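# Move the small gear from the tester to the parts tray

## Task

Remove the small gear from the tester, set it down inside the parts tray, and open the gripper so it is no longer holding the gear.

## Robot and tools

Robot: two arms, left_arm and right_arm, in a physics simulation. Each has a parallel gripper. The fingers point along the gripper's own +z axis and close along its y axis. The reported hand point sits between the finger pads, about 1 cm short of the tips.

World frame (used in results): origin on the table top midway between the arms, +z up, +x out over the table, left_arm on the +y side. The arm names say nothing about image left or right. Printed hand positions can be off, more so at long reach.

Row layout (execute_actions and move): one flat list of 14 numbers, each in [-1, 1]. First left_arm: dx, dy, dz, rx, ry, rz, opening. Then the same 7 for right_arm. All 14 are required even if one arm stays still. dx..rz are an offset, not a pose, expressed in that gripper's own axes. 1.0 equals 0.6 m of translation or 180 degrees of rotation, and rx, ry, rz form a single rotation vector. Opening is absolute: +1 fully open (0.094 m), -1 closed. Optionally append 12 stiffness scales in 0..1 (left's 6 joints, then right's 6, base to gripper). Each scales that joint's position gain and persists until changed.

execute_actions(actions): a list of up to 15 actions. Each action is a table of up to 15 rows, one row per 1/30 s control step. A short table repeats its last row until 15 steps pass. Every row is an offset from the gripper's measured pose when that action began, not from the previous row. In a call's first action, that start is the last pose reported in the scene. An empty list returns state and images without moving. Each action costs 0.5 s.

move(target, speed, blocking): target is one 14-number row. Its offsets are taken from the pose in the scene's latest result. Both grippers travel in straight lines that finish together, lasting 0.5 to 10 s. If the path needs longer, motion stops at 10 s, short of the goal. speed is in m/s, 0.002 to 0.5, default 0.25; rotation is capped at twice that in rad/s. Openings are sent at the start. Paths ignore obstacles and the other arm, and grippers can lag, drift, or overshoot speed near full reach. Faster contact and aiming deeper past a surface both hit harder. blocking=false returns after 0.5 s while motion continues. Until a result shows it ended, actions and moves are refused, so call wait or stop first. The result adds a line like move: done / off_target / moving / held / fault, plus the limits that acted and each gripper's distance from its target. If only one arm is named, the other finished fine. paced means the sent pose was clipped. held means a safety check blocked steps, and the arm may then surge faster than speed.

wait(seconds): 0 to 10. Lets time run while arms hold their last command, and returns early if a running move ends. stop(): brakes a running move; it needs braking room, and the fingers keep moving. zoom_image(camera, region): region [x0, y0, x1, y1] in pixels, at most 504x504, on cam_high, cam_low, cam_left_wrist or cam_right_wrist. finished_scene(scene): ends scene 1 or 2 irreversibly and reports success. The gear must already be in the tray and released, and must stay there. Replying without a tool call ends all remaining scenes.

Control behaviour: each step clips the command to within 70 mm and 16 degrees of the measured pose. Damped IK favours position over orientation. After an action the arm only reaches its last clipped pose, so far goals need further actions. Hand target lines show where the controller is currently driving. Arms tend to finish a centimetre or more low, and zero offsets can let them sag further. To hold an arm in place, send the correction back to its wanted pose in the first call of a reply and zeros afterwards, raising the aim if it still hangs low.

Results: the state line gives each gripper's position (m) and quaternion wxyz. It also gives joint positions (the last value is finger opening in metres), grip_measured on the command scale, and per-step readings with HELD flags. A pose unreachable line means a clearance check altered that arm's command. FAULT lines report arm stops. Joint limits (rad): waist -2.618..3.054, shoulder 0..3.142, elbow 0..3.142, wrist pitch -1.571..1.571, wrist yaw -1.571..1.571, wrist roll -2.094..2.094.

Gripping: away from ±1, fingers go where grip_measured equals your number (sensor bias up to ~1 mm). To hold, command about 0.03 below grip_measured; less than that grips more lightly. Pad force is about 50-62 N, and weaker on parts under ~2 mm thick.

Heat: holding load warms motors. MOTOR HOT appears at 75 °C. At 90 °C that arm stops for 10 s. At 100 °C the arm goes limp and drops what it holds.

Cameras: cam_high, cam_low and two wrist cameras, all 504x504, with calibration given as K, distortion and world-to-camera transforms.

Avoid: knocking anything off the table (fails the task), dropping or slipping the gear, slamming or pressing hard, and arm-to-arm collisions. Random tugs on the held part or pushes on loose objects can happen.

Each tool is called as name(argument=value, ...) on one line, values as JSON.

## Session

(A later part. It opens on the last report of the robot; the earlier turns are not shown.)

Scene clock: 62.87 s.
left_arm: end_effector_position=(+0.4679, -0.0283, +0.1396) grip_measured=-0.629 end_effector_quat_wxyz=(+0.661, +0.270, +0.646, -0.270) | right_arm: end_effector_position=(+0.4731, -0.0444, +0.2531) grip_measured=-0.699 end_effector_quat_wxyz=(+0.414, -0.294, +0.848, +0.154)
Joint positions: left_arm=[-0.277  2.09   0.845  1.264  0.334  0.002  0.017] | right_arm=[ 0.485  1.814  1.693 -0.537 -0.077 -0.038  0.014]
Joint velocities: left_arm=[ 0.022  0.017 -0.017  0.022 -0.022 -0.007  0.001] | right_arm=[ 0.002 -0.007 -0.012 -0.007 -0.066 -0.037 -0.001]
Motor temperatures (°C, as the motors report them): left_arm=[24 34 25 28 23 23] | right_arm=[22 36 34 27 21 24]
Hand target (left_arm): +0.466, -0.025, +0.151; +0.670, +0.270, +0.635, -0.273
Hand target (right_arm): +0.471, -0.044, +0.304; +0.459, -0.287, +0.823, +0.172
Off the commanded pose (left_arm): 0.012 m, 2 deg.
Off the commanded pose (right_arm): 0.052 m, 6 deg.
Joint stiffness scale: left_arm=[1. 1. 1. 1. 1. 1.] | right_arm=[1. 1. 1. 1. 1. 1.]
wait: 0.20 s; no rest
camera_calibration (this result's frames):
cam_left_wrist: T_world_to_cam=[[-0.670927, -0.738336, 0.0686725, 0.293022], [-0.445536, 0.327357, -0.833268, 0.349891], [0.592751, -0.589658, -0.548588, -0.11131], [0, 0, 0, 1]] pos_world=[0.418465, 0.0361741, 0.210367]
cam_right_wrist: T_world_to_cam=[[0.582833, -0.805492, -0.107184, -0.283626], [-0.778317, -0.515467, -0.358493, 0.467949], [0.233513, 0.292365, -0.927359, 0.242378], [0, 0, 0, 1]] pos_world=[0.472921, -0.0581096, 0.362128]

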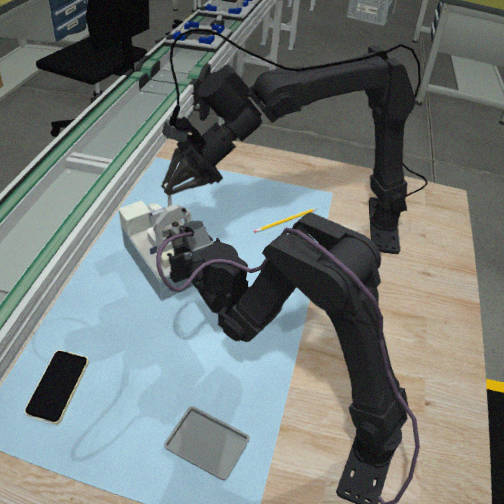

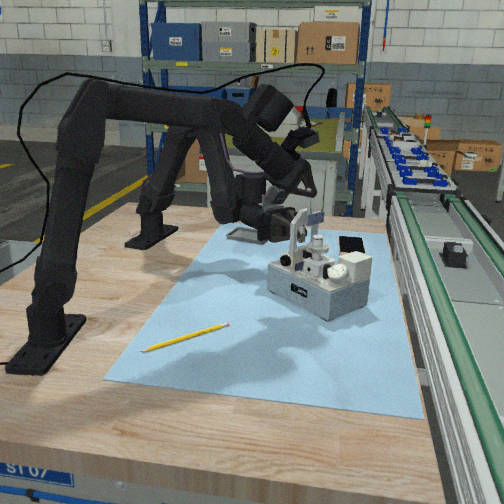

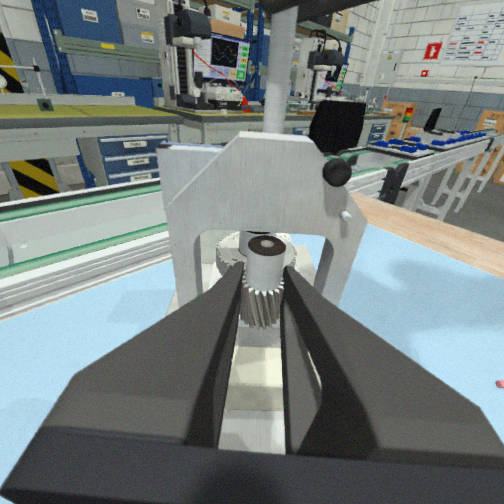

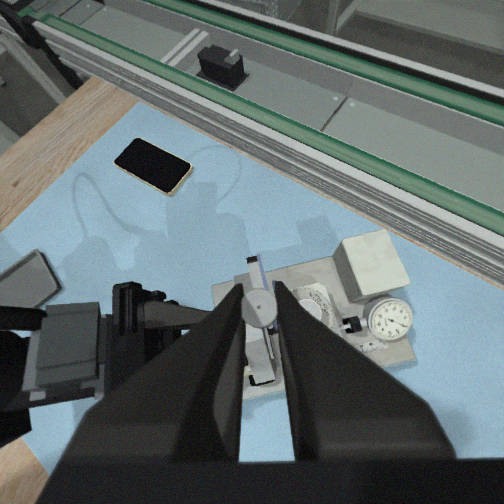

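execute_actions(actions=[[[-0.0193,0.0022,-0.009,0.001,-0.0092,0.002,-0.665,-0.0672,0.0038,-0.0492,-0.002,-0.0336,0,-0.74],[-0.0193,0.0022,-0.0115,0.001,-0.0092,0.002,-0.665,-0.0644,0.0037,-0.0472,-0.002,-0.0322,0,-0.74],[-0.0194,0.0022,-0.0145,0.001,-0.0092,0.002,-0.665,-0.0616,0.0035,-0.0451,-0.002,-0.0308,0,-0.74],[-0.0195,0.0022,-0.018,0.001,-0.0092,0.002,-0.665,-0.0588,0.0034,-0.0431,-0.002,-0.0294,0,-0.74],[-0.0196,0.0022,-0.0215,0.001,-0.0092,0.002,-0.665,-0.056,0.0032,-0.041,-0.002,-0.028,0,-0.74],[-0.0197,0.0022,-0.025,0.001,-0.0092,0.002,-0.665,-0.0532,0.003,-0.039,-0.002,-0.0266,0,-0.74],[-0.0198,0.0022,-0.0285,0.001,-0.0092,0.002,-0.665,-0.0504,0.0029,-0.0369,-0.001,-0.0252,0,-0.74],[-0.0199,0.0022,-0.032,0.001,-0.0092,0.002,-0.665,-0.0476,0.0027,-0.0349,-0.001,-0.0238,0,-0.74],[-0.02,0.0022,-0.0355,0.001,-0.0092,0.002,-0.665,-0.0448,0.0026,-0.0328,-0.001,-0.0224,0,-0.74],[-0.0201,0.0022,-0.039,0.001,-0.0092,0.002,-0.665,-0.042,0.0024,-0.0308,-0.001,-0.021,0,-0.74],[-0.0202,0.0022,-0.0425,0.001,-0.0092,0.002,-0.665,-0.0392,0.0022,-0.0287,-0.001,-0.0196,0,-0.74],[-0.0203,0.0022,-0.046,0.001,-0.0092,0.002,-0.665,-0.0364,0.0021,-0.0267,-0.001,-0.0182,0,-0.74],[-0.0204,0.0022,-0.0495,0.001,-0.0092,0.002,-0.665,-0.0336,0.0019,-0.0246,-0.001,-0.0168,0,-0.74],[-0.0205,0.0022,-0.053,0.001,-0.0092,0.002,-0.665,-0.0308,0.0018,-0.0226,-0.001,-0.0154,0,-0.74],[-0.0206,0.0022,-0.0565,0.001,-0.0092,0.002,-0.665,-0.028,0.0016,-0.0205,-0.001,-0.014,0,-0.74]]])

execute_actions(actions=[])

Scene clock: 64.43 s.
left_arm: end_effector_position=(+0.4503, -0.0098, +0.1381) grip_measured=-0.629 end_effector_quat_wxyz=(+0.658, +0.269, +0.650, -0.268) | right_arm: end_effector_position=(+0.4734, -0.0442, +0.2466) grip_measured=-0.699 end_effector_quat_wxyz=(+0.407, -0.295, +0.851, +0.152)
Joint positions: left_arm=[-0.252  2.033  0.738  1.305  0.355  0.002  0.017] | right_arm=[ 0.485  1.824  1.693 -0.543 -0.077 -0.038  0.014]
Joint velocities: left_arm=[ 0.056 -0.129 -0.252  0.022  0.007  0.066  0.001] | right_arm=[-0.007  0.012  0.002 -0.022 -0.051  0.037  0.001]
Motor temperatures (°C, as the motors report them): left_arm=[24 34 25 29 23 23] | right_arm=[22 36 34 27 21 24]
Hand target (left_arm): +0.445, -0.004, +0.151; +0.670, +0.270, +0.636, -0.272
Hand target (right_arm): +0.473, -0.044, +0.274; +0.432, -0.291, +0.838, +0.162
Off the commanded pose (left_arm): 0.016 m, 2 deg.
Off the commanded pose (right_arm): 0.027 m, 3 deg.
Joint stiffness scale: left_arm=[1. 1. 1. 1. 1. 1.] | right_arm=[1. 1. 1. 1. 1. 1.]
Step readings (end_effector_position):
0: left_arm (+0.4677, -0.0285, +0.1401) | right_arm (+0.4731, -0.0444, +0.2531)
1: left_arm (+0.4677, -0.0285, +0.1401) | right_arm (+0.4731, -0.0444, +0.2531)
2: left_arm (+0.4675, -0.0284, +0.1399) | right_arm (+0.4731, -0.0444, +0.2531)
4: left_arm (+0.4653, -0.0271, +0.1393) | right_arm (+0.4732, -0.0444, +0.2528)
8: left_arm (+0.4596, -0.0215, +0.1385) | right_arm (+0.4732, -0.0444, +0.2510)
15: end_effector_position above
camera_calibration (this result's frames):
cam_left_wrist: T_world_to_cam=[[-0.666992, -0.741678, 0.070953, 0.292831], [-0.453536, 0.328612, -0.828444, 0.337668], [0.591123, -0.584746, -0.555559, -0.0889876], [0, 0, 0, 1]] pos_world=[0.401064, 0.0541896, 0.209524]
cam_right_wrist: T_world_to_cam=[[0.581337, -0.806499, -0.10774, -0.283536], [-0.7832, -0.518752, -0.342774, 0.464232], [0.220557, 0.283649, -0.933219, 0.243398], [0, 0, 0, 1]] pos_world=[0.474734, -0.0568901, 0.355722]

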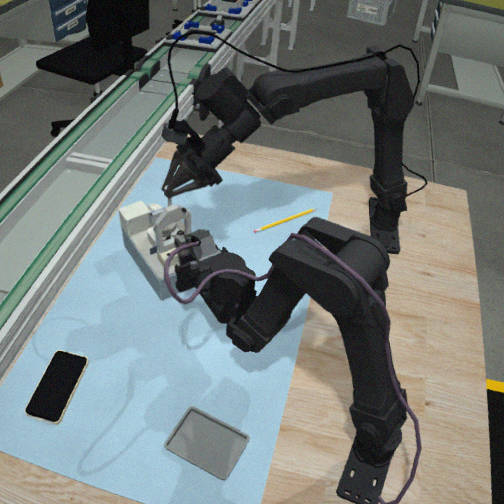

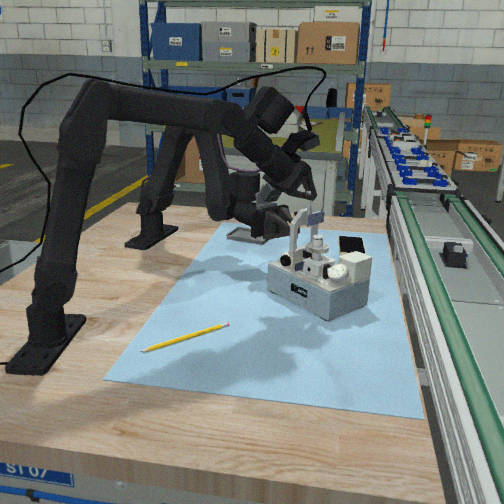

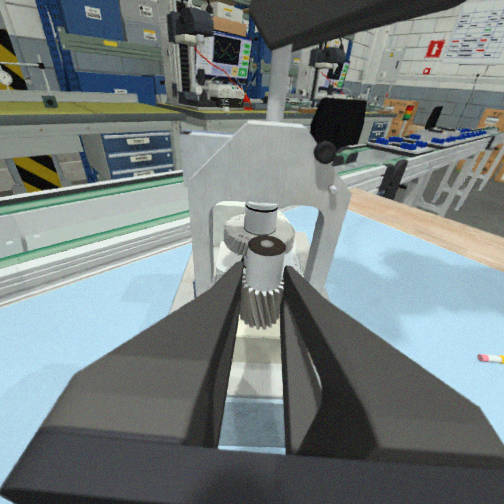

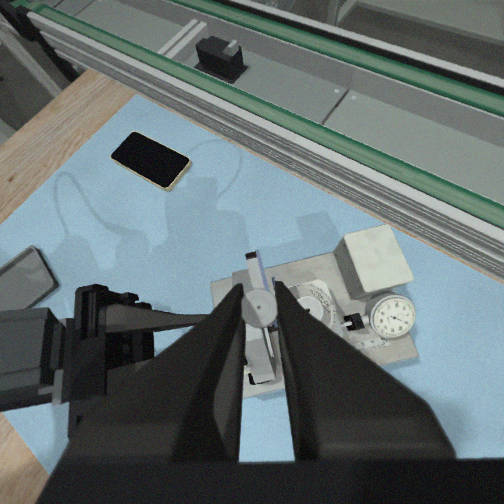

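Scene clock: 64.43 s.
left_arm: end_effector_position=(+0.4503, -0.0098, +0.1381) grip_measured=-0.629 end_effector_quat_wxyz=(+0.658, +0.269, +0.650, -0.268) | right_arm: end_effector_position=(+0.4734, -0.0442, +0.2466) grip_measured=-0.699 end_effector_quat_wxyz=(+0.407, -0.295, +0.851, +0.152)
Joint positions: left_arm=[-0.252  2.033  0.738  1.305  0.355  0.002  0.017] | right_arm=[ 0.485  1.824  1.693 -0.543 -0.077 -0.038  0.014]
Joint velocities: left_arm=[ 0.056 -0.129 -0.252  0.022  0.007  0.066  0.001] | right_arm=[-0.007  0.012  0.002 -0.022 -0.051  0.037  0.001]
Motor temperatures (°C, as the motors report them): left_arm=[24 34 25 29 23 23] | right_arm=[22 36 34 27 21 24]
Hand target (left_arm): +0.445, -0.004, +0.151; +0.670, +0.270, +0.636, -0.272
Hand target (right_arm): +0.473, -0.044, +0.274; +0.432, -0.291, +0.838, +0.162
Off the commanded pose (left_arm): 0.016 m, 2 deg.
Off the commanded pose (right_arm): 0.027 m, 3 deg.
Joint stiffness scale: left_arm=[1. 1. 1. 1. 1. 1.] | right_arm=[1. 1. 1. 1. 1. 1.]
camera_calibration (this result's frames):
cam_left_wrist: T_world_to_cam=[[-0.666992, -0.741678, 0.070953, 0.292831], [-0.453536, 0.328612, -0.828444, 0.337668], [0.591123, -0.584746, -0.555559, -0.0889876], [0, 0, 0, 1]] pos_world=[0.401064, 0.0541896, 0.209524]
cam_right_wrist: T_world_to_cam=[[0.581337, -0.806499, -0.10774, -0.283536], [-0.7832, -0.518752, -0.342774, 0.464232], [0.220557, 0.283649, -0.933219, 0.243398], [0, 0, 0, 1]] pos_world=[0.474734, -0.0568901, 0.355722]

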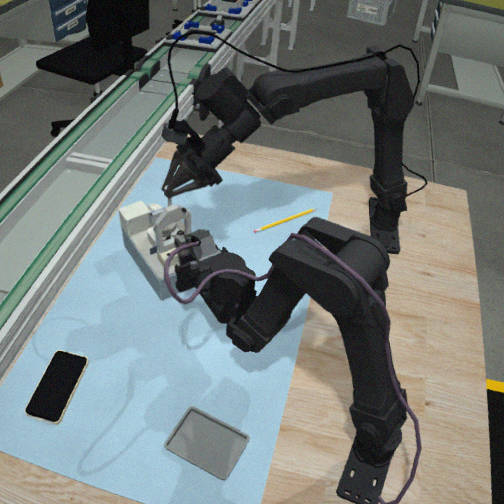

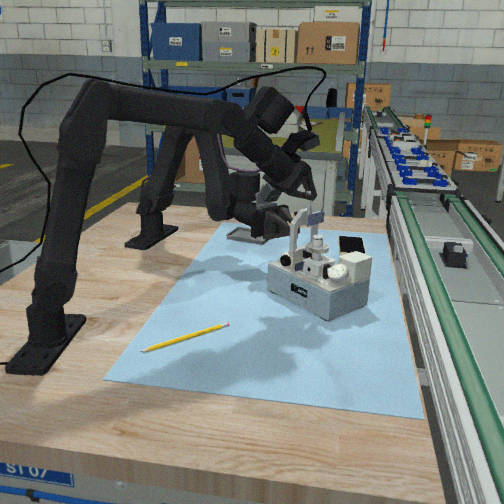

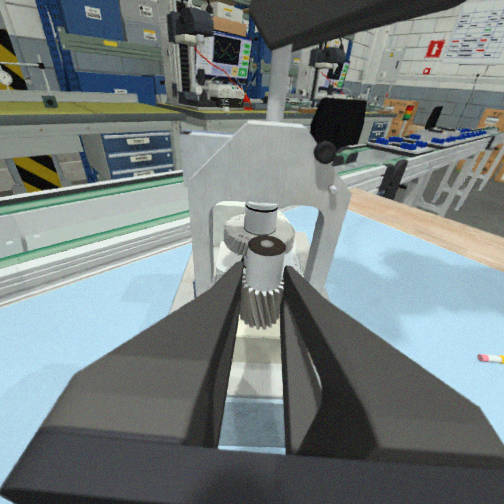

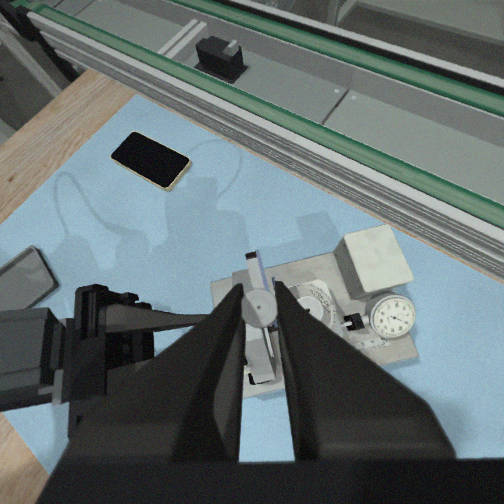

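execute_actions(actions=[[[-0.0215,0.001,-0.015,0.001,-0.011,0.002,-0.665,-0.0335,0.001,-0.0258,-0.001,-0.0175,0,-0.74],[-0.0215,0.002,-0.018,0.0,-0.0095,0.002,-0.665,-0.0305,0.001,-0.0235,-0.001,-0.0163,0,-0.74],[-0.0215,0.003,-0.022,-0.001,-0.0075,0.002,-0.665,-0.0275,0.001,-0.0212,-0.001,-0.0151,0,-0.74],[-0.0215,0.004,-0.0265,-0.002,-0.005,0.002,-0.665,-0.0245,0.001,-0.0189,-0.001,-0.0139,0,-0.74],[-0.0215,0.0055,-0.031,-0.0035,-0.002,0.002,-0.665,-0.0215,0.001,-0.0166,-0.001,-0.0127,0,-0.74],[-0.0215,0.007,-0.036,-0.005,0.001,0.002,-0.665,-0.0185,0.001,-0.0143,-0.001,-0.0115,0,-0.74],[-0.0215,0.0085,-0.041,-0.0065,0.004,0.002,-0.665,-0.0155,0.001,-0.012,-0.001,-0.0103,0,-0.74],[-0.0215,0.01,-0.046,-0.008,0.0075,0.002,-0.665,-0.0125,0.001,-0.0097,-0.001,-0.0091,0,-0.74],[-0.0215,0.0115,-0.051,-0.0095,0.011,0.002,-0.665,-0.0095,0.0005,-0.0074,-0.001,-0.0079,0,-0.74],[-0.0215,0.013,-0.056,-0.011,0.0145,0.002,-0.665,-0.0065,0.0005,-0.0051,-0.001,-0.0067,0,-0.74],[-0.0215,0.0145,-0.061,-0.0125,0.018,0.002,-0.665,-0.0035,0.0005,-0.0028,0,-0.0055,0,-0.74],[-0.0215,0.016,-0.066,-0.014,0.0215,0.002,-0.665,-0.0005,0,-0.0005,0,-0.0043,0,-0.74],[-0.0215,0.0175,-0.071,-0.0155,0.025,0.002,-0.665,0.0025,0,0.0018,0,-0.0031,0,-0.74],[-0.0215,0.019,-0.076,-0.017,0.0285,0.002,-0.665,0.0055,0,0.0041,0,-0.002,0,-0.74],[-0.0215,0.02,-0.08,-0.018,0.031,0.002,-0.665,0.0085,0,0.0064,0,-0.001,0,-0.74]]])

wait(seconds=0.25)

Scene clock: 68.17 s.
left_arm: end_effector_position=(+0.4270, +0.0218, +0.1606) grip_measured=-0.629 end_effector_quat_wxyz=(+0.656, +0.264, +0.662, -0.250) | right_arm: end_effector_position=(+0.4736, -0.0442, +0.2333) grip_measured=-0.699 end_effector_quat_wxyz=(+0.398, -0.296, +0.855, +0.149)
Joint positions: left_arm=[-0.207  1.825  0.602  1.208  0.364  0.02   0.017] | right_arm=[ 0.485  1.834  1.667 -0.527 -0.077 -0.039  0.014]
Joint velocities: left_arm=[ 0.1   -0.515 -0.222 -0.476 -0.022  0.095  0.   ] | right_arm=[-0.012  0.012 -0.134  0.154  0.022 -0.037  0.001]
Motor temperatures (°C, as the motors report them): left_arm=[24 34 25 29 23 23] | right_arm=[22 36 34 28 21 24]
Hand target (left_arm): +0.423, +0.032, +0.150; +0.637, +0.263, +0.685, -0.237
Hand target (right_arm): +0.473, -0.044, +0.240; +0.408, -0.295, +0.851, +0.152
Off the commanded pose (left_arm): 0.015 m, 4 deg.
Off the commanded pose (right_arm): 0.007 m, 1 deg.
Joint stiffness scale: left_arm=[1. 1. 1. 1. 1. 1.] | right_arm=[1. 1. 1. 1. 1. 1.]
Step readings (end_effector_position):
0: left_arm (+0.4471, -0.0076, +0.1406) | right_arm (+0.4734, -0.0442, +0.2456)
1: left_arm (+0.4471, -0.0076, +0.1406) | right_arm (+0.4734, -0.0442, +0.2456)
2: left_arm (+0.4469, -0.0075, +0.1409) | right_arm (+0.4734, -0.0442, +0.2456)
4: left_arm (+0.4442, -0.0060, +0.1417) | right_arm (+0.4735, -0.0442, +0.2450)
8: left_arm (+0.4373, +0.0023, +0.1479) | right_arm (+0.4734, -0.0442, +0.2417)
15: end_effector_position above
camera_calibration (this result's frames):
cam_left_wrist: T_world_to_cam=[[-0.639528, -0.766371, 0.0606628, 0.289588], [-0.474477, 0.331394, -0.815505, 0.342138], [0.604876, -0.550322, -0.575562, -0.0476407], [0, 0, 0, 1]] pos_world=[0.376353, 0.0823315, 0.234028]
cam_right_wrist: T_world_to_cam=[[0.58002, -0.807514, -0.107229, -0.284583], [-0.788131, -0.523005, -0.324525, 0.45775], [0.205977, 0.272742, -0.939779, 0.238885], [0, 0, 0, 1]] pos_world=[0.476626, -0.0555534, 0.342534]

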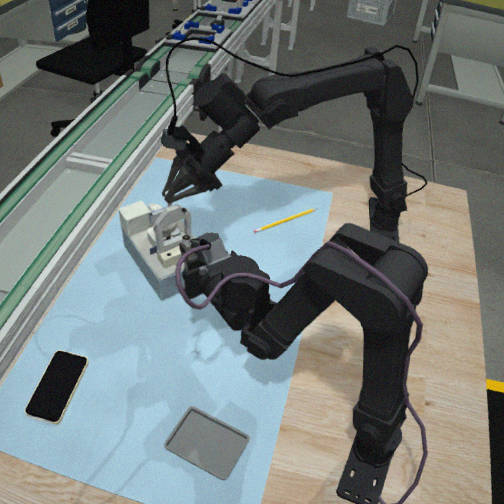

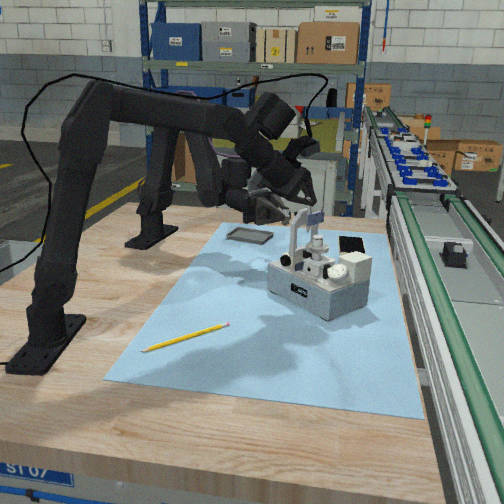

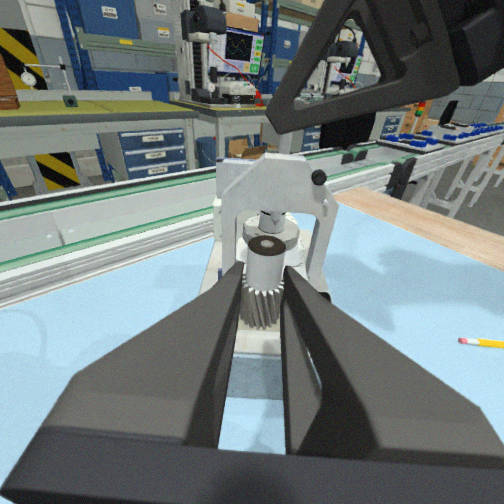

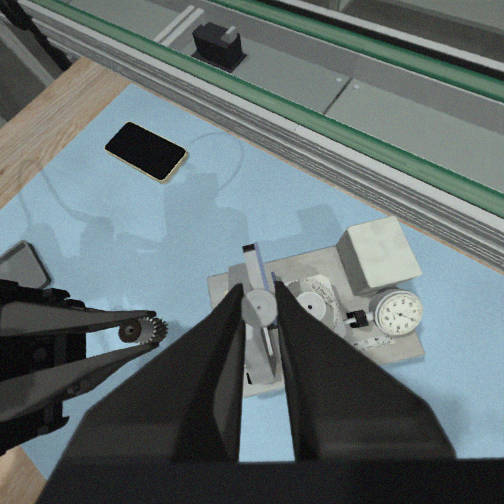

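Scene clock: 68.43 s.
left_arm: end_effector_position=(+0.4246, +0.0263, +0.1567) grip_measured=-0.629 end_effector_quat_wxyz=(+0.644, +0.265, +0.674, -0.244) | right_arm: end_effector_position=(+0.4737, -0.0441, +0.2323) grip_measured=-0.699 end_effector_quat_wxyz=(+0.399, -0.296, +0.855, +0.149)
Joint positions: left_arm=[-0.2    1.792  0.59   1.148  0.364  0.031  0.017] | right_arm=[ 0.485  1.834  1.662 -0.522 -0.077 -0.039  0.014]
Joint velocities: left_arm=[-0.017  0.012 -0.022 -0.139 -0.037  0.007 -0.001] | right_arm=[-0.022  0.007  0.012 -0.022 -0.022  0.007 -0.   ]
Motor temperatures (°C, as the motors report them): left_arm=[24 34 25 29 23 23] | right_arm=[22 36 34 28 21 24]
Hand target (left_arm): +0.423, +0.032, +0.150; +0.637, +0.263, +0.685, -0.237
Hand target (right_arm): +0.473, -0.044, +0.240; +0.408, -0.295, +0.851, +0.152
Off the commanded pose (left_arm): 0.009 m, 2 deg.
Off the commanded pose (right_arm): 0.008 m, 1 deg.
Joint stiffness scale: left_arm=[1. 1. 1. 1. 1. 1.] | right_arm=[1. 1. 1. 1. 1. 1.]
wait: 0.27 s; no rest
camera_calibration (this result's frames):
cam_left_wrist: T_world_to_cam=[[-0.632515, -0.772109, 0.0614264, 0.288838], [-0.499371, 0.345891, -0.794348, 0.343231], [0.592076, -0.533111, -0.604349, -0.036469], [0, 0, 0, 1]] pos_world=[0.375686, 0.0848515, 0.232863]
cam_right_wrist: T_world_to_cam=[[0.580054, -0.807491, -0.107217, -0.284721], [-0.788028, -0.522935, -0.324886, 0.457572], [0.206275, 0.272942, -0.939656, 0.237664], [0, 0, 0, 1]] pos_world=[0.47671, -0.0554971, 0.341454]

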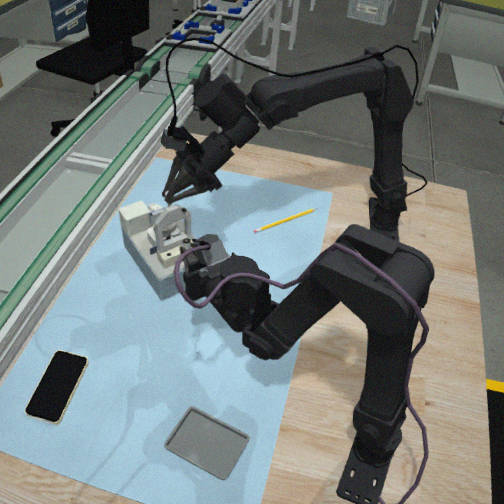

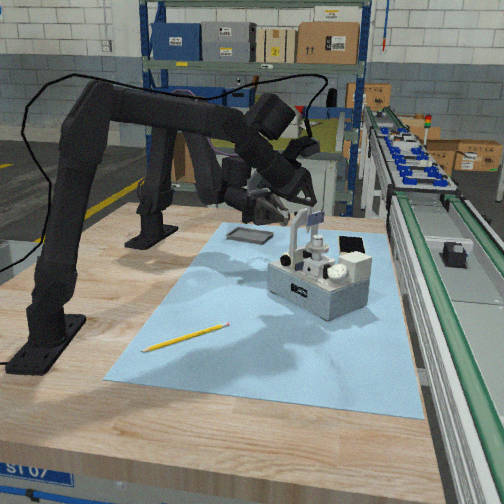

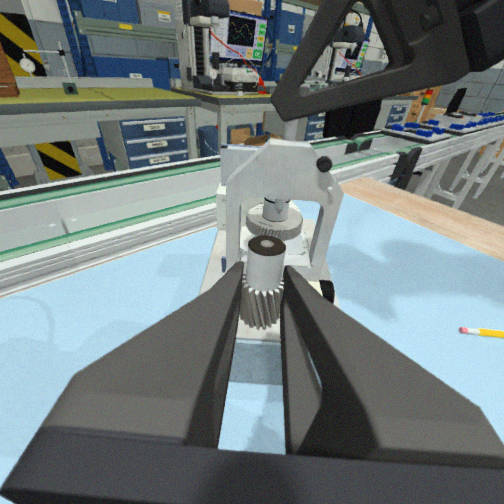

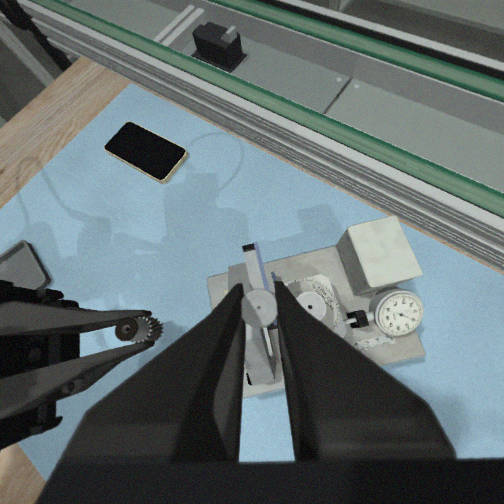

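move(target=[0.18,0.1882,-0.498,-0.133,0.4711,-0.146,-0.665,0.0077,0,0.0064,0,0,0,-0.74], speed=0.4)

Scene clock: 72.17 s.
left_arm: end_effector_position=(+0.2718, +0.3088, +0.0618) grip_measured=-0.630 end_effector_quat_wxyz=(+0.007, +0.077, +0.997, -0.014) | right_arm: end_effector_position=(+0.4740, -0.0439, +0.2307) grip_measured=-0.699 end_effector_quat_wxyz=(+0.399, -0.296, +0.855, +0.149)
Joint positions: left_arm=[ 0.413  1.555  1.024 -1.035  0.03   0.394  0.017] | right_arm=[ 0.485  1.834  1.657 -0.516 -0.077 -0.039  0.014]
Joint velocities: left_arm=[-0.017 -0.012 -0.002  0.037 -0.051  0.022  0.   ] | right_arm=[ 0.022  0.012  0.002  0.007 -0.037 -0.037  0.001]
Motor temperatures (°C, as the motors report them): left_arm=[24 33 25 28 23 23] | right_arm=[22 36 33 28 21 24]
Hand target (left_arm): +0.274, +0.313, +0.066; +0.005, +0.077, +0.997, -0.009
Hand target (right_arm): +0.474, -0.044, +0.226; +0.398, -0.296, +0.855, +0.149
Off the commanded pose (left_arm): 0.008 m, 2 deg.
Off the commanded pose (right_arm): 0.005 m, 0 deg.
Joint stiffness scale: left_arm=[1. 1. 1. 1. 1. 1.] | right_arm=[1. 1. 1. 1. 1. 1.]
move: done
camera_calibration (this result's frames):
cam_left_wrist: T_world_to_cam=[[-0.0772083, -0.996821, -0.0196501, 0.339572], [-0.832609, 0.0536225, 0.551259, 0.191456], [-0.548453, 0.0589226, -0.834103, 0.288652], [0, 0, 0, 1]] pos_world=[0.343937, 0.311218, 0.141896]
cam_right_wrist: T_world_to_cam=[[0.580088, -0.807468, -0.107206, -0.284912], [-0.787925, -0.522866, -0.325247, 0.457454], [0.206572, 0.273142, -0.939533, 0.235963], [0, 0, 0, 1]] pos_world=[0.47697, -0.0553216, 0.339937]

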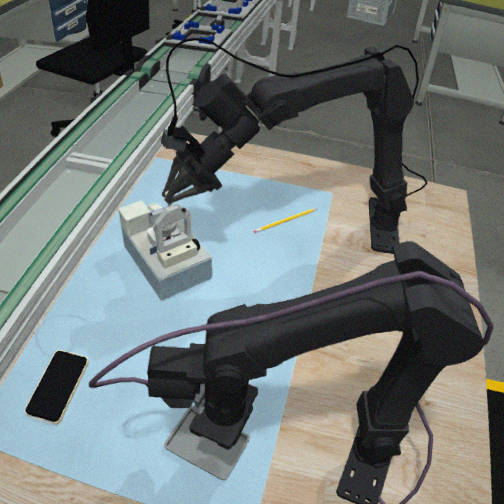

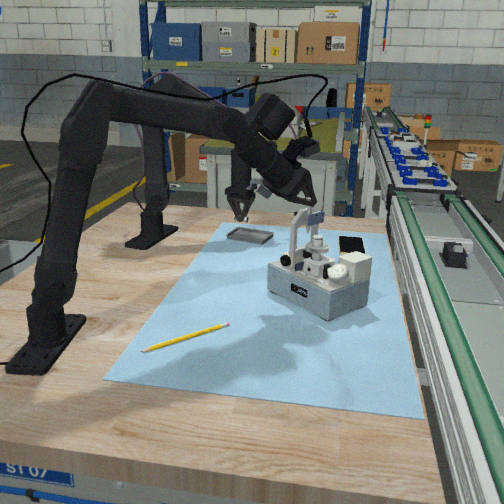

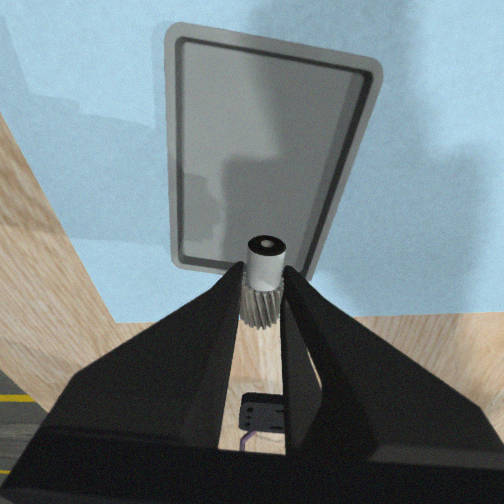

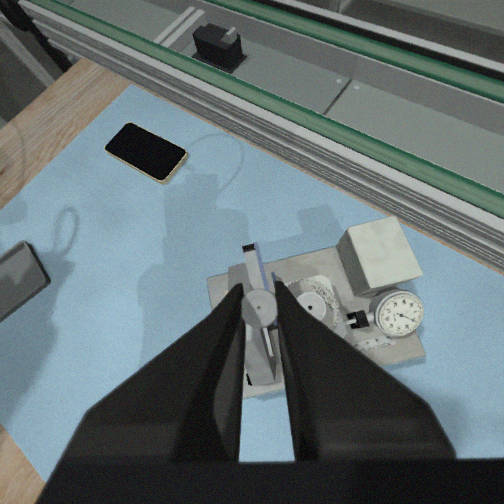

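zoom_image(camera="cam_low", region=[210, 185, 290, 255])

Region (210, 185, 290, 255) of cam_low's 504x504 image, scaled by 6.300, with more detail than that image has; it fills the top 441 rows of this view, and the rest is white.

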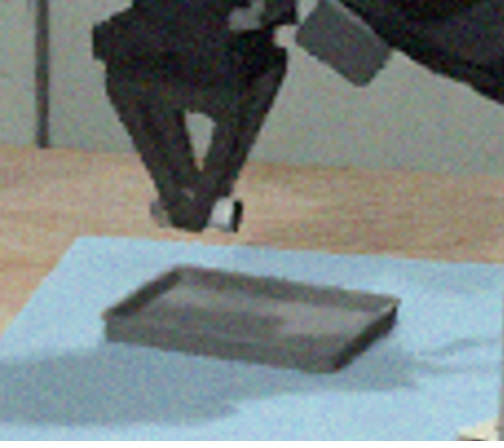

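move(target=[-0.045,0.0226,0.0598,-0.009,0.004,0,-0.665,-0.01,0,-0.09,0,0,0,-0.2], speed=0.08)

zoom_image(camera="cam_low", region=[210, 185, 290, 255])

Scene clock: 75.40 s.
left_arm: end_effector_position=(+0.2886, +0.3153, +0.0227) grip_measured=-0.630 end_effector_quat_wxyz=(-0.014, +0.075, +0.997, -0.009) | right_arm: end_effector_position=(+0.4476, -0.0613, +0.2691) grip_measured=-0.202 end_effector_quat_wxyz=(+0.405, -0.296, +0.852, +0.152)
Joint positions: left_arm=[ 0.408  1.711  1.024 -0.916  0.009  0.386  0.017] | right_arm=[ 0.485  1.717  1.657 -0.618 -0.079 -0.039  0.037]
Joint velocities: left_arm=[ 0.002  0.022  0.002 -0.007 -0.051  0.007  0.   ] | right_arm=[ 0.017 -0.012 -0.007  0.007  0.095  0.037 -0.   ]
Motor temperatures (°C, as the motors report them): left_arm=[24 32 26 27 23 23] | right_arm=[22 35 32 28 21 24]
Hand target (left_arm): +0.301, +0.317, +0.026; +0.002, +0.077, +0.997, +0.001
Hand target (right_arm): +0.445, -0.068, +0.269; +0.399, -0.296, +0.855, +0.150
Off the commanded pose (left_arm): 0.013 m, 2 deg.
Off the commanded pose (right_arm): 0.007 m, 1 deg.
Joint stiffness scale: left_arm=[1. 1. 1. 1. 1. 1.] | right_arm=[1. 1. 1. 1. 1. 1.]
move: off_target (left_arm)
camera_calibration (this result's frames):
cam_left_wrist: T_world_to_cam=[[-0.0758405, -0.996693, -0.0291697, 0.346352], [-0.809692, 0.0444854, 0.585167, 0.222187], [-0.581934, 0.0679978, -0.810388, 0.271085], [0, 0, 0, 1]] pos_world=[0.363924, 0.316889, 0.09977]
cam_right_wrist: T_world_to_cam=[[0.5825, -0.805632, -0.107941, -0.280262], [-0.783384, -0.521006, -0.338913, 0.441856], [0.216801, 0.281976, -0.934605, 0.276859], [0, 0, 0, 1]] pos_world=[0.449372, -0.0736456, 0.378253]

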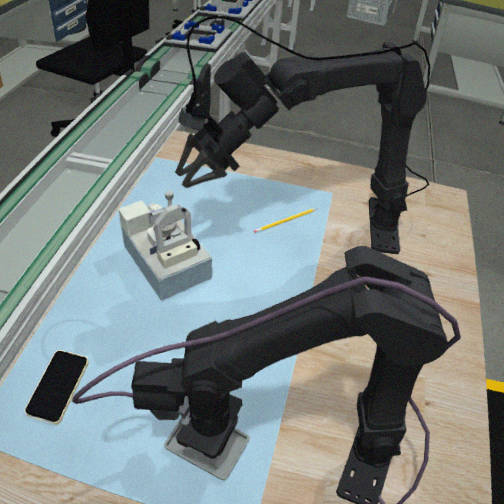

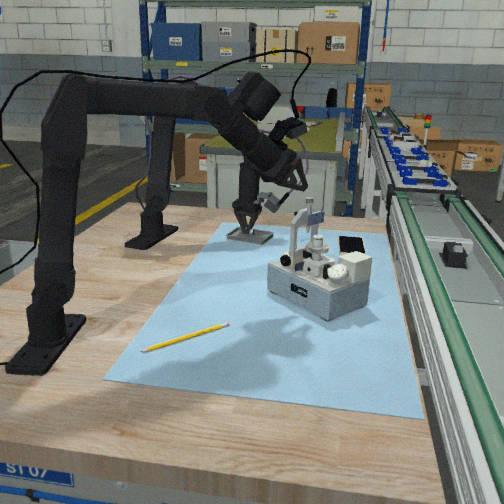

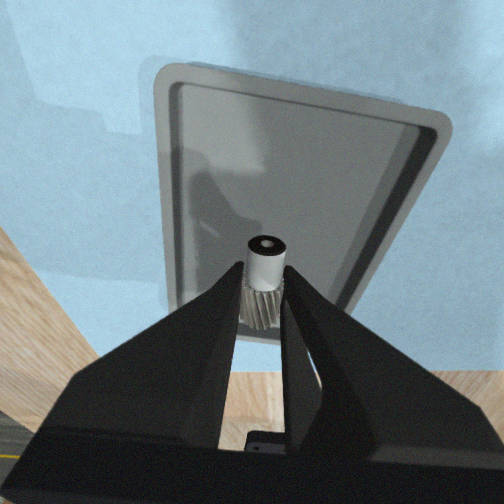

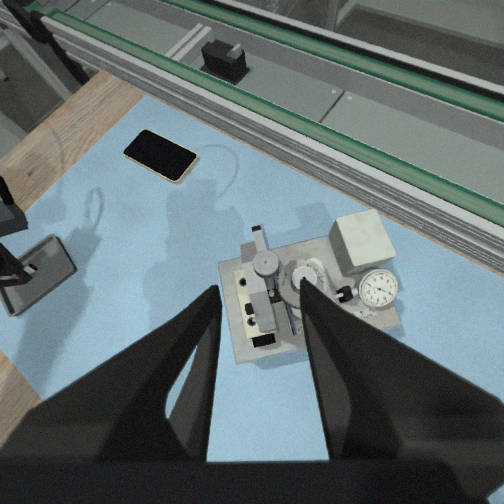

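Region (210, 185, 290, 255) of cam_low's 504x504 image, scaled by 6.300, with more detail than that image has; it fills the top 441 rows of this view, and the rest is white.

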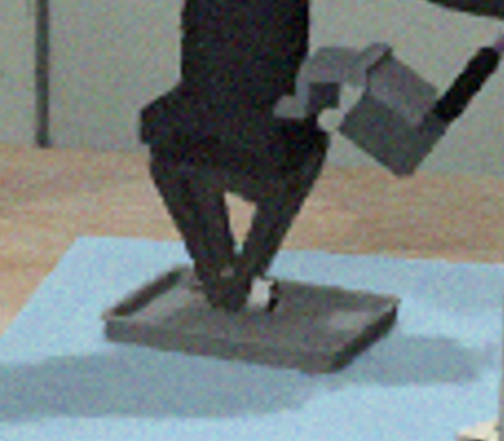

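execute_actions(actions=[[[-0.021,0.0058,-0.0051,-0.0071,-0.0103,0.0013,-0.665,-0.003,0,-0.003,0,0,0,-0.2],[-0.0222,0.0058,-0.004,-0.0071,-0.0109,0.0013,-0.665,-0.003,0,-0.003,0,0,0,-0.2],[-0.0235,0.0058,-0.0029,-0.0071,-0.0115,0.0013,-0.665,-0.003,0,-0.003,0,0,0,-0.2],[-0.0247,0.0058,-0.0018,-0.0071,-0.0121,0.0013,-0.665,-0.003,0,-0.003,0,0,0,-0.2],[-0.0259,0.0058,-0.0007,-0.0071,-0.0127,0.0013,-0.665,-0.003,0,-0.003,0,0,0,-0.2],[-0.0271,0.0058,0.0004,-0.0071,-0.0133,0.0013,-0.665,-0.003,0,-0.003,0,0,0,-0.2],[-0.0283,0.0058,0.0015,-0.0071,-0.0139,0.0013,-0.665,-0.003,0,-0.003,0,0,0,-0.2],[-0.0296,0.0058,0.0026,-0.0071,-0.0145,0.0013,-0.665,-0.003,0,-0.003,0,0,0,-0.2],[-0.0308,0.0058,0.0037,-0.0071,-0.0151,0.0013,-0.665,-0.003,0,-0.003,0,0,0,-0.2],[-0.032,0.0058,0.0048,-0.0071,-0.0157,0.0013,-0.665,-0.003,0,-0.003,0,0,0,-0.2]]])

zoom_image(camera="cam_low", region=[220, 205, 280, 250])

Scene clock: 77.17 s.
left_arm: end_effector_position=(+0.2974, +0.3157, +0.0184) grip_measured=-0.630 end_effector_quat_wxyz=(-0.002, +0.077, +0.997, -0.005) | right_arm: end_effector_position=(+0.4475, -0.0614, +0.2689) grip_measured=-0.202 end_effector_quat_wxyz=(+0.404, -0.296, +0.852, +0.152)
Joint positions: left_arm=[ 0.401  1.727  1.024 -0.875  0.008  0.382  0.017] | right_arm=[ 0.485  1.717  1.657 -0.62  -0.079 -0.039  0.037]
Joint velocities: left_arm=[-0.012  0.017 -0.002  0.037 -0.037 -0.022 -0.001] | right_arm=[-0.002  0.007 -0.002  0.037 -0.022 -0.051  0.001]
Motor temperatures (°C, as the motors report them): left_arm=[24 31 26 27 23 23] | right_arm=[22 35 32 28 21 24]
Hand target (left_arm): +0.308, +0.316, +0.019; +0.011, +0.077, +0.997, +0.000
Hand target (right_arm): +0.447, -0.061, +0.272; +0.405, -0.296, +0.852, +0.152
Off the commanded pose (left_arm): 0.011 m, 2 deg.
Off the commanded pose (right_arm): 0.003 m, 0 deg.
Joint stiffness scale: left_arm=[1. 1. 1. 1. 1. 1.] | right_arm=[1. 1. 1. 1. 1. 1.]
Step readings (end_effector_position):
0: left_arm (+0.2889, +0.3154, +0.0227) | right_arm (+0.4475, -0.0614, +0.2689)
1: left_arm (+0.2890, +0.3154, +0.0227) | right_arm (+0.4475, -0.0614, +0.2689)
2: left_arm (+0.2892, +0.3155, +0.0227) | right_arm (+0.4475, -0.0614, +0.2689)
4: left_arm (+0.2902, +0.3157, +0.0226) | right_arm (+0.4475, -0.0614, +0.2689)
8: left_arm (+0.2935, +0.3158, +0.0224) | right_arm (+0.4475, -0.0614, +0.2689)
15: end_effector_position above
camera_calibration (this result's frames):
cam_left_wrist: T_world_to_cam=[[-0.0773202, -0.99631, -0.0372423, 0.347737], [-0.823611, 0.0427776, 0.565539, 0.236801], [-0.56186, 0.0744008, -0.82388, 0.264941], [0, 0, 0, 1]] pos_world=[0.370779, 0.316612, 0.0973099]
cam_right_wrist: T_world_to_cam=[[0.582397, -0.805701, -0.107979, -0.280227], [-0.783706, -0.521222, -0.337836, 0.441454], [0.215914, 0.281379, -0.934991, 0.277177], [0, 0, 0, 1]] pos_world=[0.449328, -0.0736755, 0.378038]

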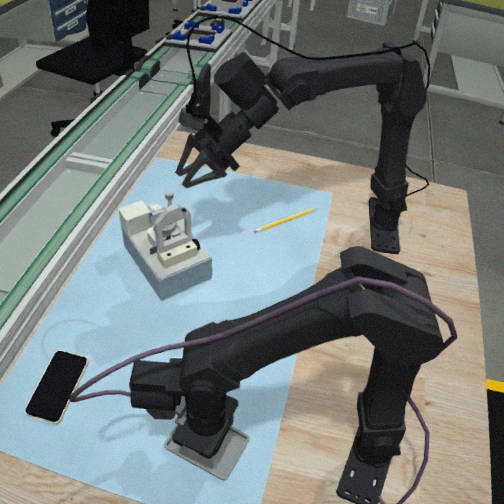

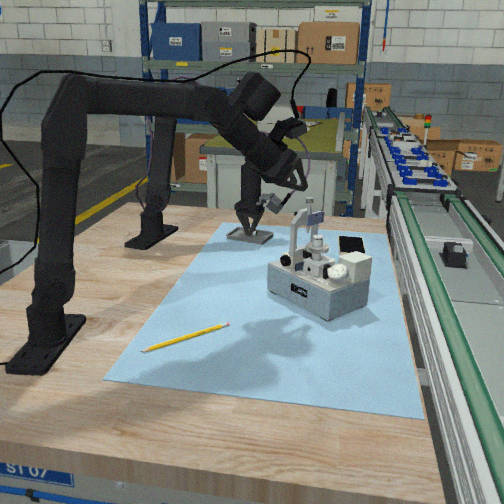

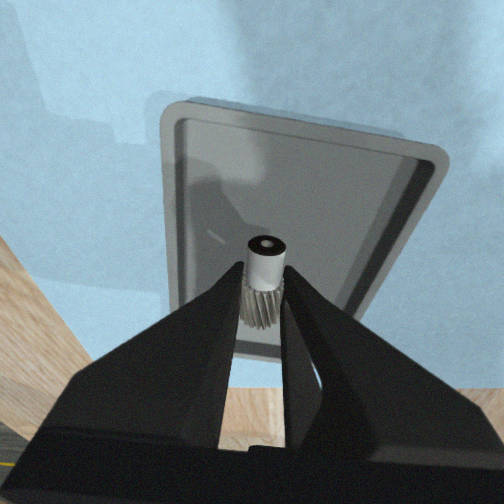

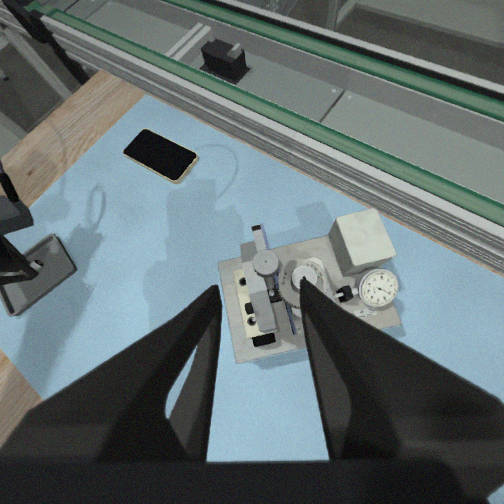

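Region (220, 205, 280, 250) of cam_low's 504x504 image, scaled by 8.400, with more detail than that image has; it fills the top 378 rows of this view, and the rest is white.

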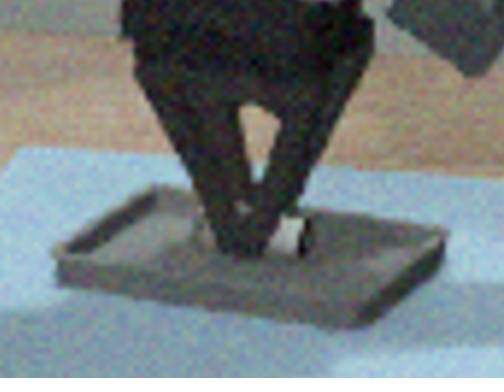

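execute_actions(actions=[[[-0.018,0.0029,-0.0003,-0.0038,-0.008,0,-0.665,-0.003,0,-0.003,0,0,0,-0.2],[-0.0185,0.0029,0.0008,-0.0038,-0.008,0,-0.665,-0.003,0,-0.003,0,0,0,-0.2],[-0.019,0.0029,0.0019,-0.0038,-0.008,0,-0.665,-0.003,0,-0.003,0,0,0,-0.2],[-0.0195,0.0029,0.003,-0.0038,-0.008,0,-0.665,-0.003,0,-0.003,0,0,0,-0.2],[-0.02,0.0029,0.0041,-0.0038,-0.008,0,-0.665,-0.003,0,-0.003,0,0,0,-0.2],[-0.0204,0.0029,0.0051,-0.0038,-0.008,0,-0.665,-0.003,0,-0.003,0,0,0,-0.2],[-0.0208,0.0029,0.0061,-0.0038,-0.008,0,-0.665,-0.003,0,-0.003,0,0,0,-0.2],[-0.0208,0.0029,0.0061,-0.0038,-0.008,0,-0.665,-0.003,0,-0.003,0,0,0,-0.2],[-0.0208,0.0029,0.0061,-0.0038,-0.008,0,-0.665,-0.003,0,-0.003,0,0,0,-0.2],[-0.0208,0.0029,0.0061,-0.0038,-0.008,0,-0.665,-0.003,0,-0.003,0,0,0,-0.2],[-0.0208,0.0029,0.0061,-0.0038,-0.008,0,-0.665,-0.003,0,-0.003,0,0,0,-0.2],[-0.0208,0.0029,0.0061,-0.0038,-0.008,0,-0.62,-0.003,0,-0.003,0,0,0,-0.2],[-0.0208,0.0029,0.0061,-0.0038,-0.008,0,-0.57,-0.003,0,-0.003,0,0,0,-0.2],[-0.0208,0.0029,0.0061,-0.0038,-0.008,0,-0.5,-0.003,0,-0.003,0,0,0,-0.2],[-0.0208,0.0029,0.0061,-0.0038,-0.008,0,-0.4,-0.003,0,-0.003,0,0,0,-0.2]]])

Scene clock: 78.87 s.
left_arm: end_effector_position=(+0.3005, +0.3164, +0.0158) grip_measured=-0.452 end_effector_quat_wxyz=(+0.001, +0.074, +0.997, -0.004) | right_arm: end_effector_position=(+0.4475, -0.0614, +0.2689) grip_measured=-0.202 end_effector_quat_wxyz=(+0.404, -0.296, +0.852, +0.152)
Joint positions: left_arm=[ 0.401  1.736  1.024 -0.858  0.008  0.377  0.026] | right_arm=[ 0.485  1.717  1.657 -0.62  -0.079 -0.039  0.037]
Joint velocities: left_arm=[-0.022  0.037 -0.002  0.022  0.007 -0.081  0.1  ] | right_arm=[ 0.007 -0.007 -0.002 -0.007 -0.037 -0.022 -0.   ]
Motor temperatures (°C, as the motors report them): left_arm=[24 31 26 27 23 23] | right_arm=[22 35 32 28 21 24]
Hand target (left_arm): +0.310, +0.315, +0.015; +0.011, +0.077, +0.997, -0.000
Hand target (right_arm): +0.447, -0.062, +0.271; +0.404, -0.296, +0.852, +0.152
Off the commanded pose (left_arm): 0.010 m, 1 deg.
Off the commanded pose (right_arm): 0.003 m, 0 deg.
Joint stiffness scale: left_arm=[1. 1. 1. 1. 1. 1.] | right_arm=[1. 1. 1. 1. 1. 1.]
Step readings (end_effector_position):
0: left_arm (+0.2986, +0.3160, +0.0184) | right_arm (+0.4475, -0.0614, +0.2689)
1: left_arm (+0.2987, +0.3160, +0.0184) | right_arm (+0.4475, -0.0614, +0.2689)
2: left_arm (+0.2988, +0.3160, +0.0184) | right_arm (+0.4475, -0.0614, +0.2689)
4: left_arm (+0.2993, +0.3161, +0.0184) | right_arm (+0.4475, -0.0614, +0.2689)
8: left_arm (+0.3001, +0.3163, +0.0165) | right_arm (+0.4475, -0.0614, +0.2689)
15: end_effector_position above
camera_calibration (this result's frames):
cam_left_wrist: T_world_to_cam=[[-0.0721099, -0.996618, -0.0394132, 0.347174], [-0.827758, 0.0377532, 0.559814, 0.243712], [-0.556432, 0.0729927, -0.827681, 0.263408], [0, 0, 0, 1]] pos_world=[0.373338, 0.317572, 0.0952676]
cam_right_wrist: T_world_to_cam=[[0.582397, -0.805701, -0.107979, -0.280227], [-0.783706, -0.521222, -0.337836, 0.441454], [0.215914, 0.281379, -0.934991, 0.277177], [0, 0, 0, 1]] pos_world=[0.449328, -0.0736755, 0.378038]

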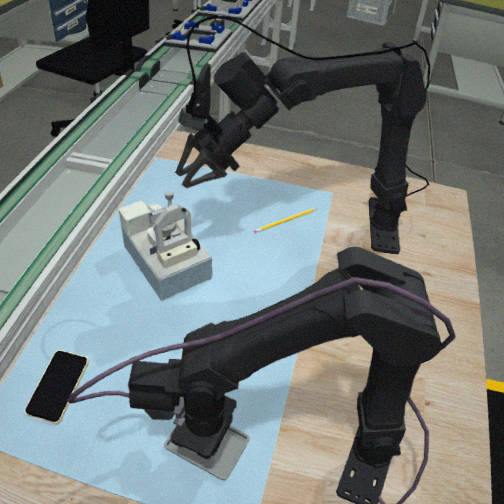

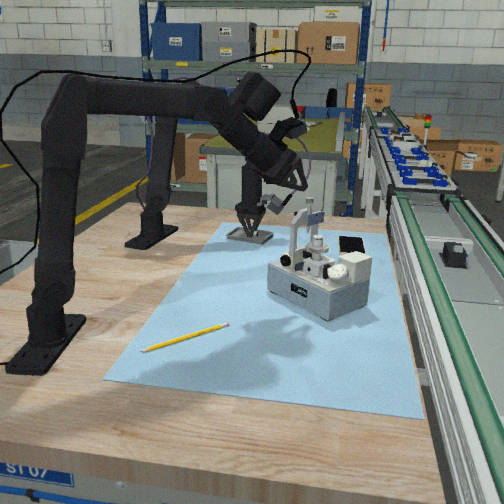

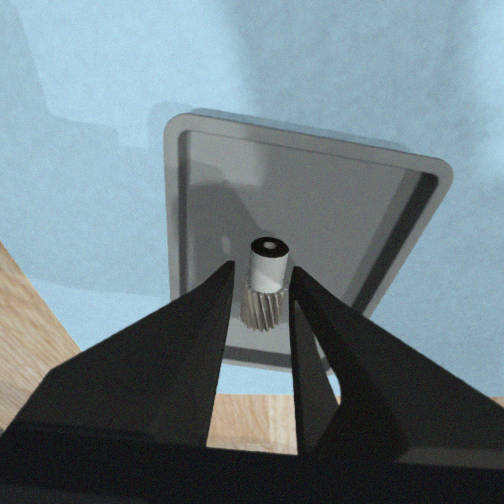

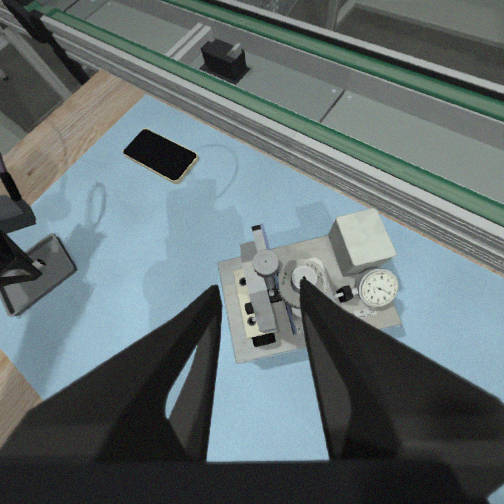

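move(target=[0,0,-0.1,0,0,0,-0.2,-0.003,0,-0.003,0,0,0,-0.2], speed=0.15)

Scene clock: 80.07 s.
left_arm: end_effector_position=(+0.2995, +0.3161, +0.0699) grip_measured=-0.203 end_effector_quat_wxyz=(-0.001, +0.074, +0.997, -0.005) | right_arm: end_effector_position=(+0.4475, -0.0614, +0.2689) grip_measured=-0.202 end_effector_quat_wxyz=(+0.404, -0.296, +0.852, +0.152)
Joint positions: left_arm=[ 0.401  1.662  1.168 -1.082  0.008  0.377  0.037] | right_arm=[ 0.485  1.717  1.657 -0.62  -0.079 -0.039  0.037]
Joint velocities: left_arm=[-0.027 -0.022  0.007  0.007 -0.037 -0.007 -0.   ] | right_arm=[-0.002 -0.007  0.007  0.007 -0.007 -0.037  0.   ]
Motor temperatures (°C, as the motors report them): left_arm=[24 31 26 26 23 23] | right_arm=[22 35 32 28 21 24]
Hand target (left_arm): +0.300, +0.316, +0.076; +0.001, +0.074, +0.997, -0.004
Hand target (right_arm): +0.447, -0.062, +0.271; +0.404, -0.296, +0.852, +0.152
Off the commanded pose (left_arm): 0.006 m, 0 deg.
Off the commanded pose (right_arm): 0.003 m, 0 deg.
Joint stiffness scale: left_arm=[1. 1. 1. 1. 1. 1.] | right_arm=[1. 1. 1. 1. 1. 1.]
move: done
camera_calibration (this result's frames):
cam_left_wrist: T_world_to_cam=[[-0.0722826, -0.996658, -0.0380553, 0.348962], [-0.825254, 0.038337, 0.563459, 0.211431], [-0.560117, 0.0721336, -0.825267, 0.308795], [0, 0, 0, 1]] pos_world=[0.372669, 0.317416, 0.148986]
cam_right_wrist: T_world_to_cam=[[0.582397, -0.805701, -0.107979, -0.280227], [-0.783706, -0.521222, -0.337836, 0.441454], [0.215914, 0.281379, -0.934991, 0.277177], [0, 0, 0, 1]] pos_world=[0.449328, -0.0736755, 0.378038]

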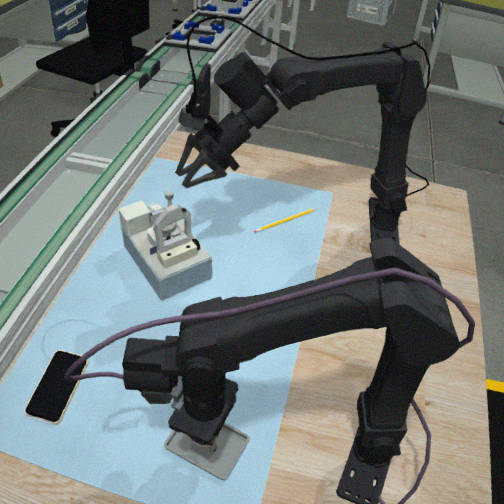

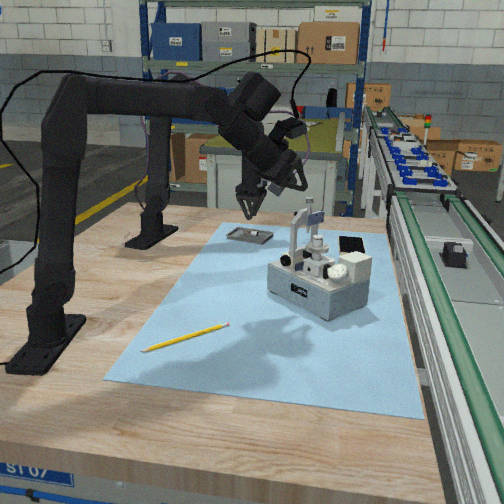

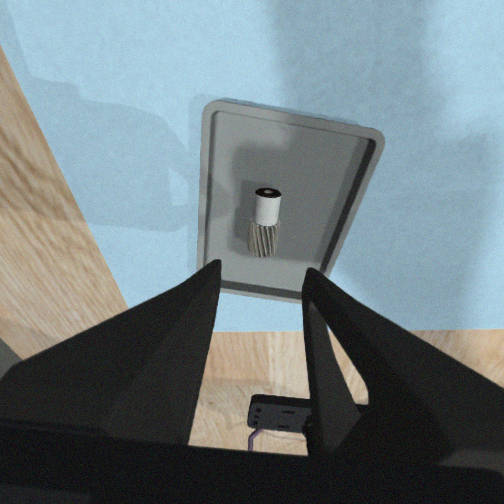

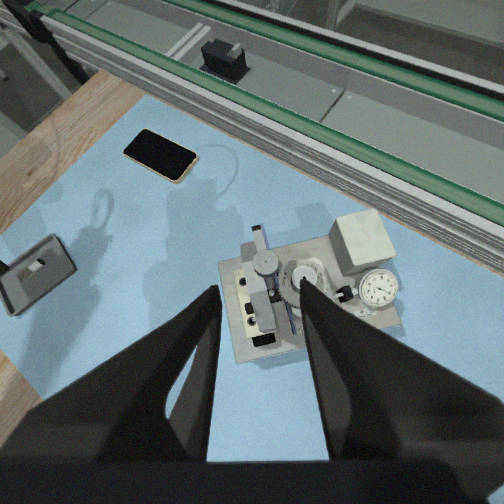

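The gear is lying in the middle of the tray and both grippers are released.

finished_scene(scene=1)

The scene is finished: the task was done.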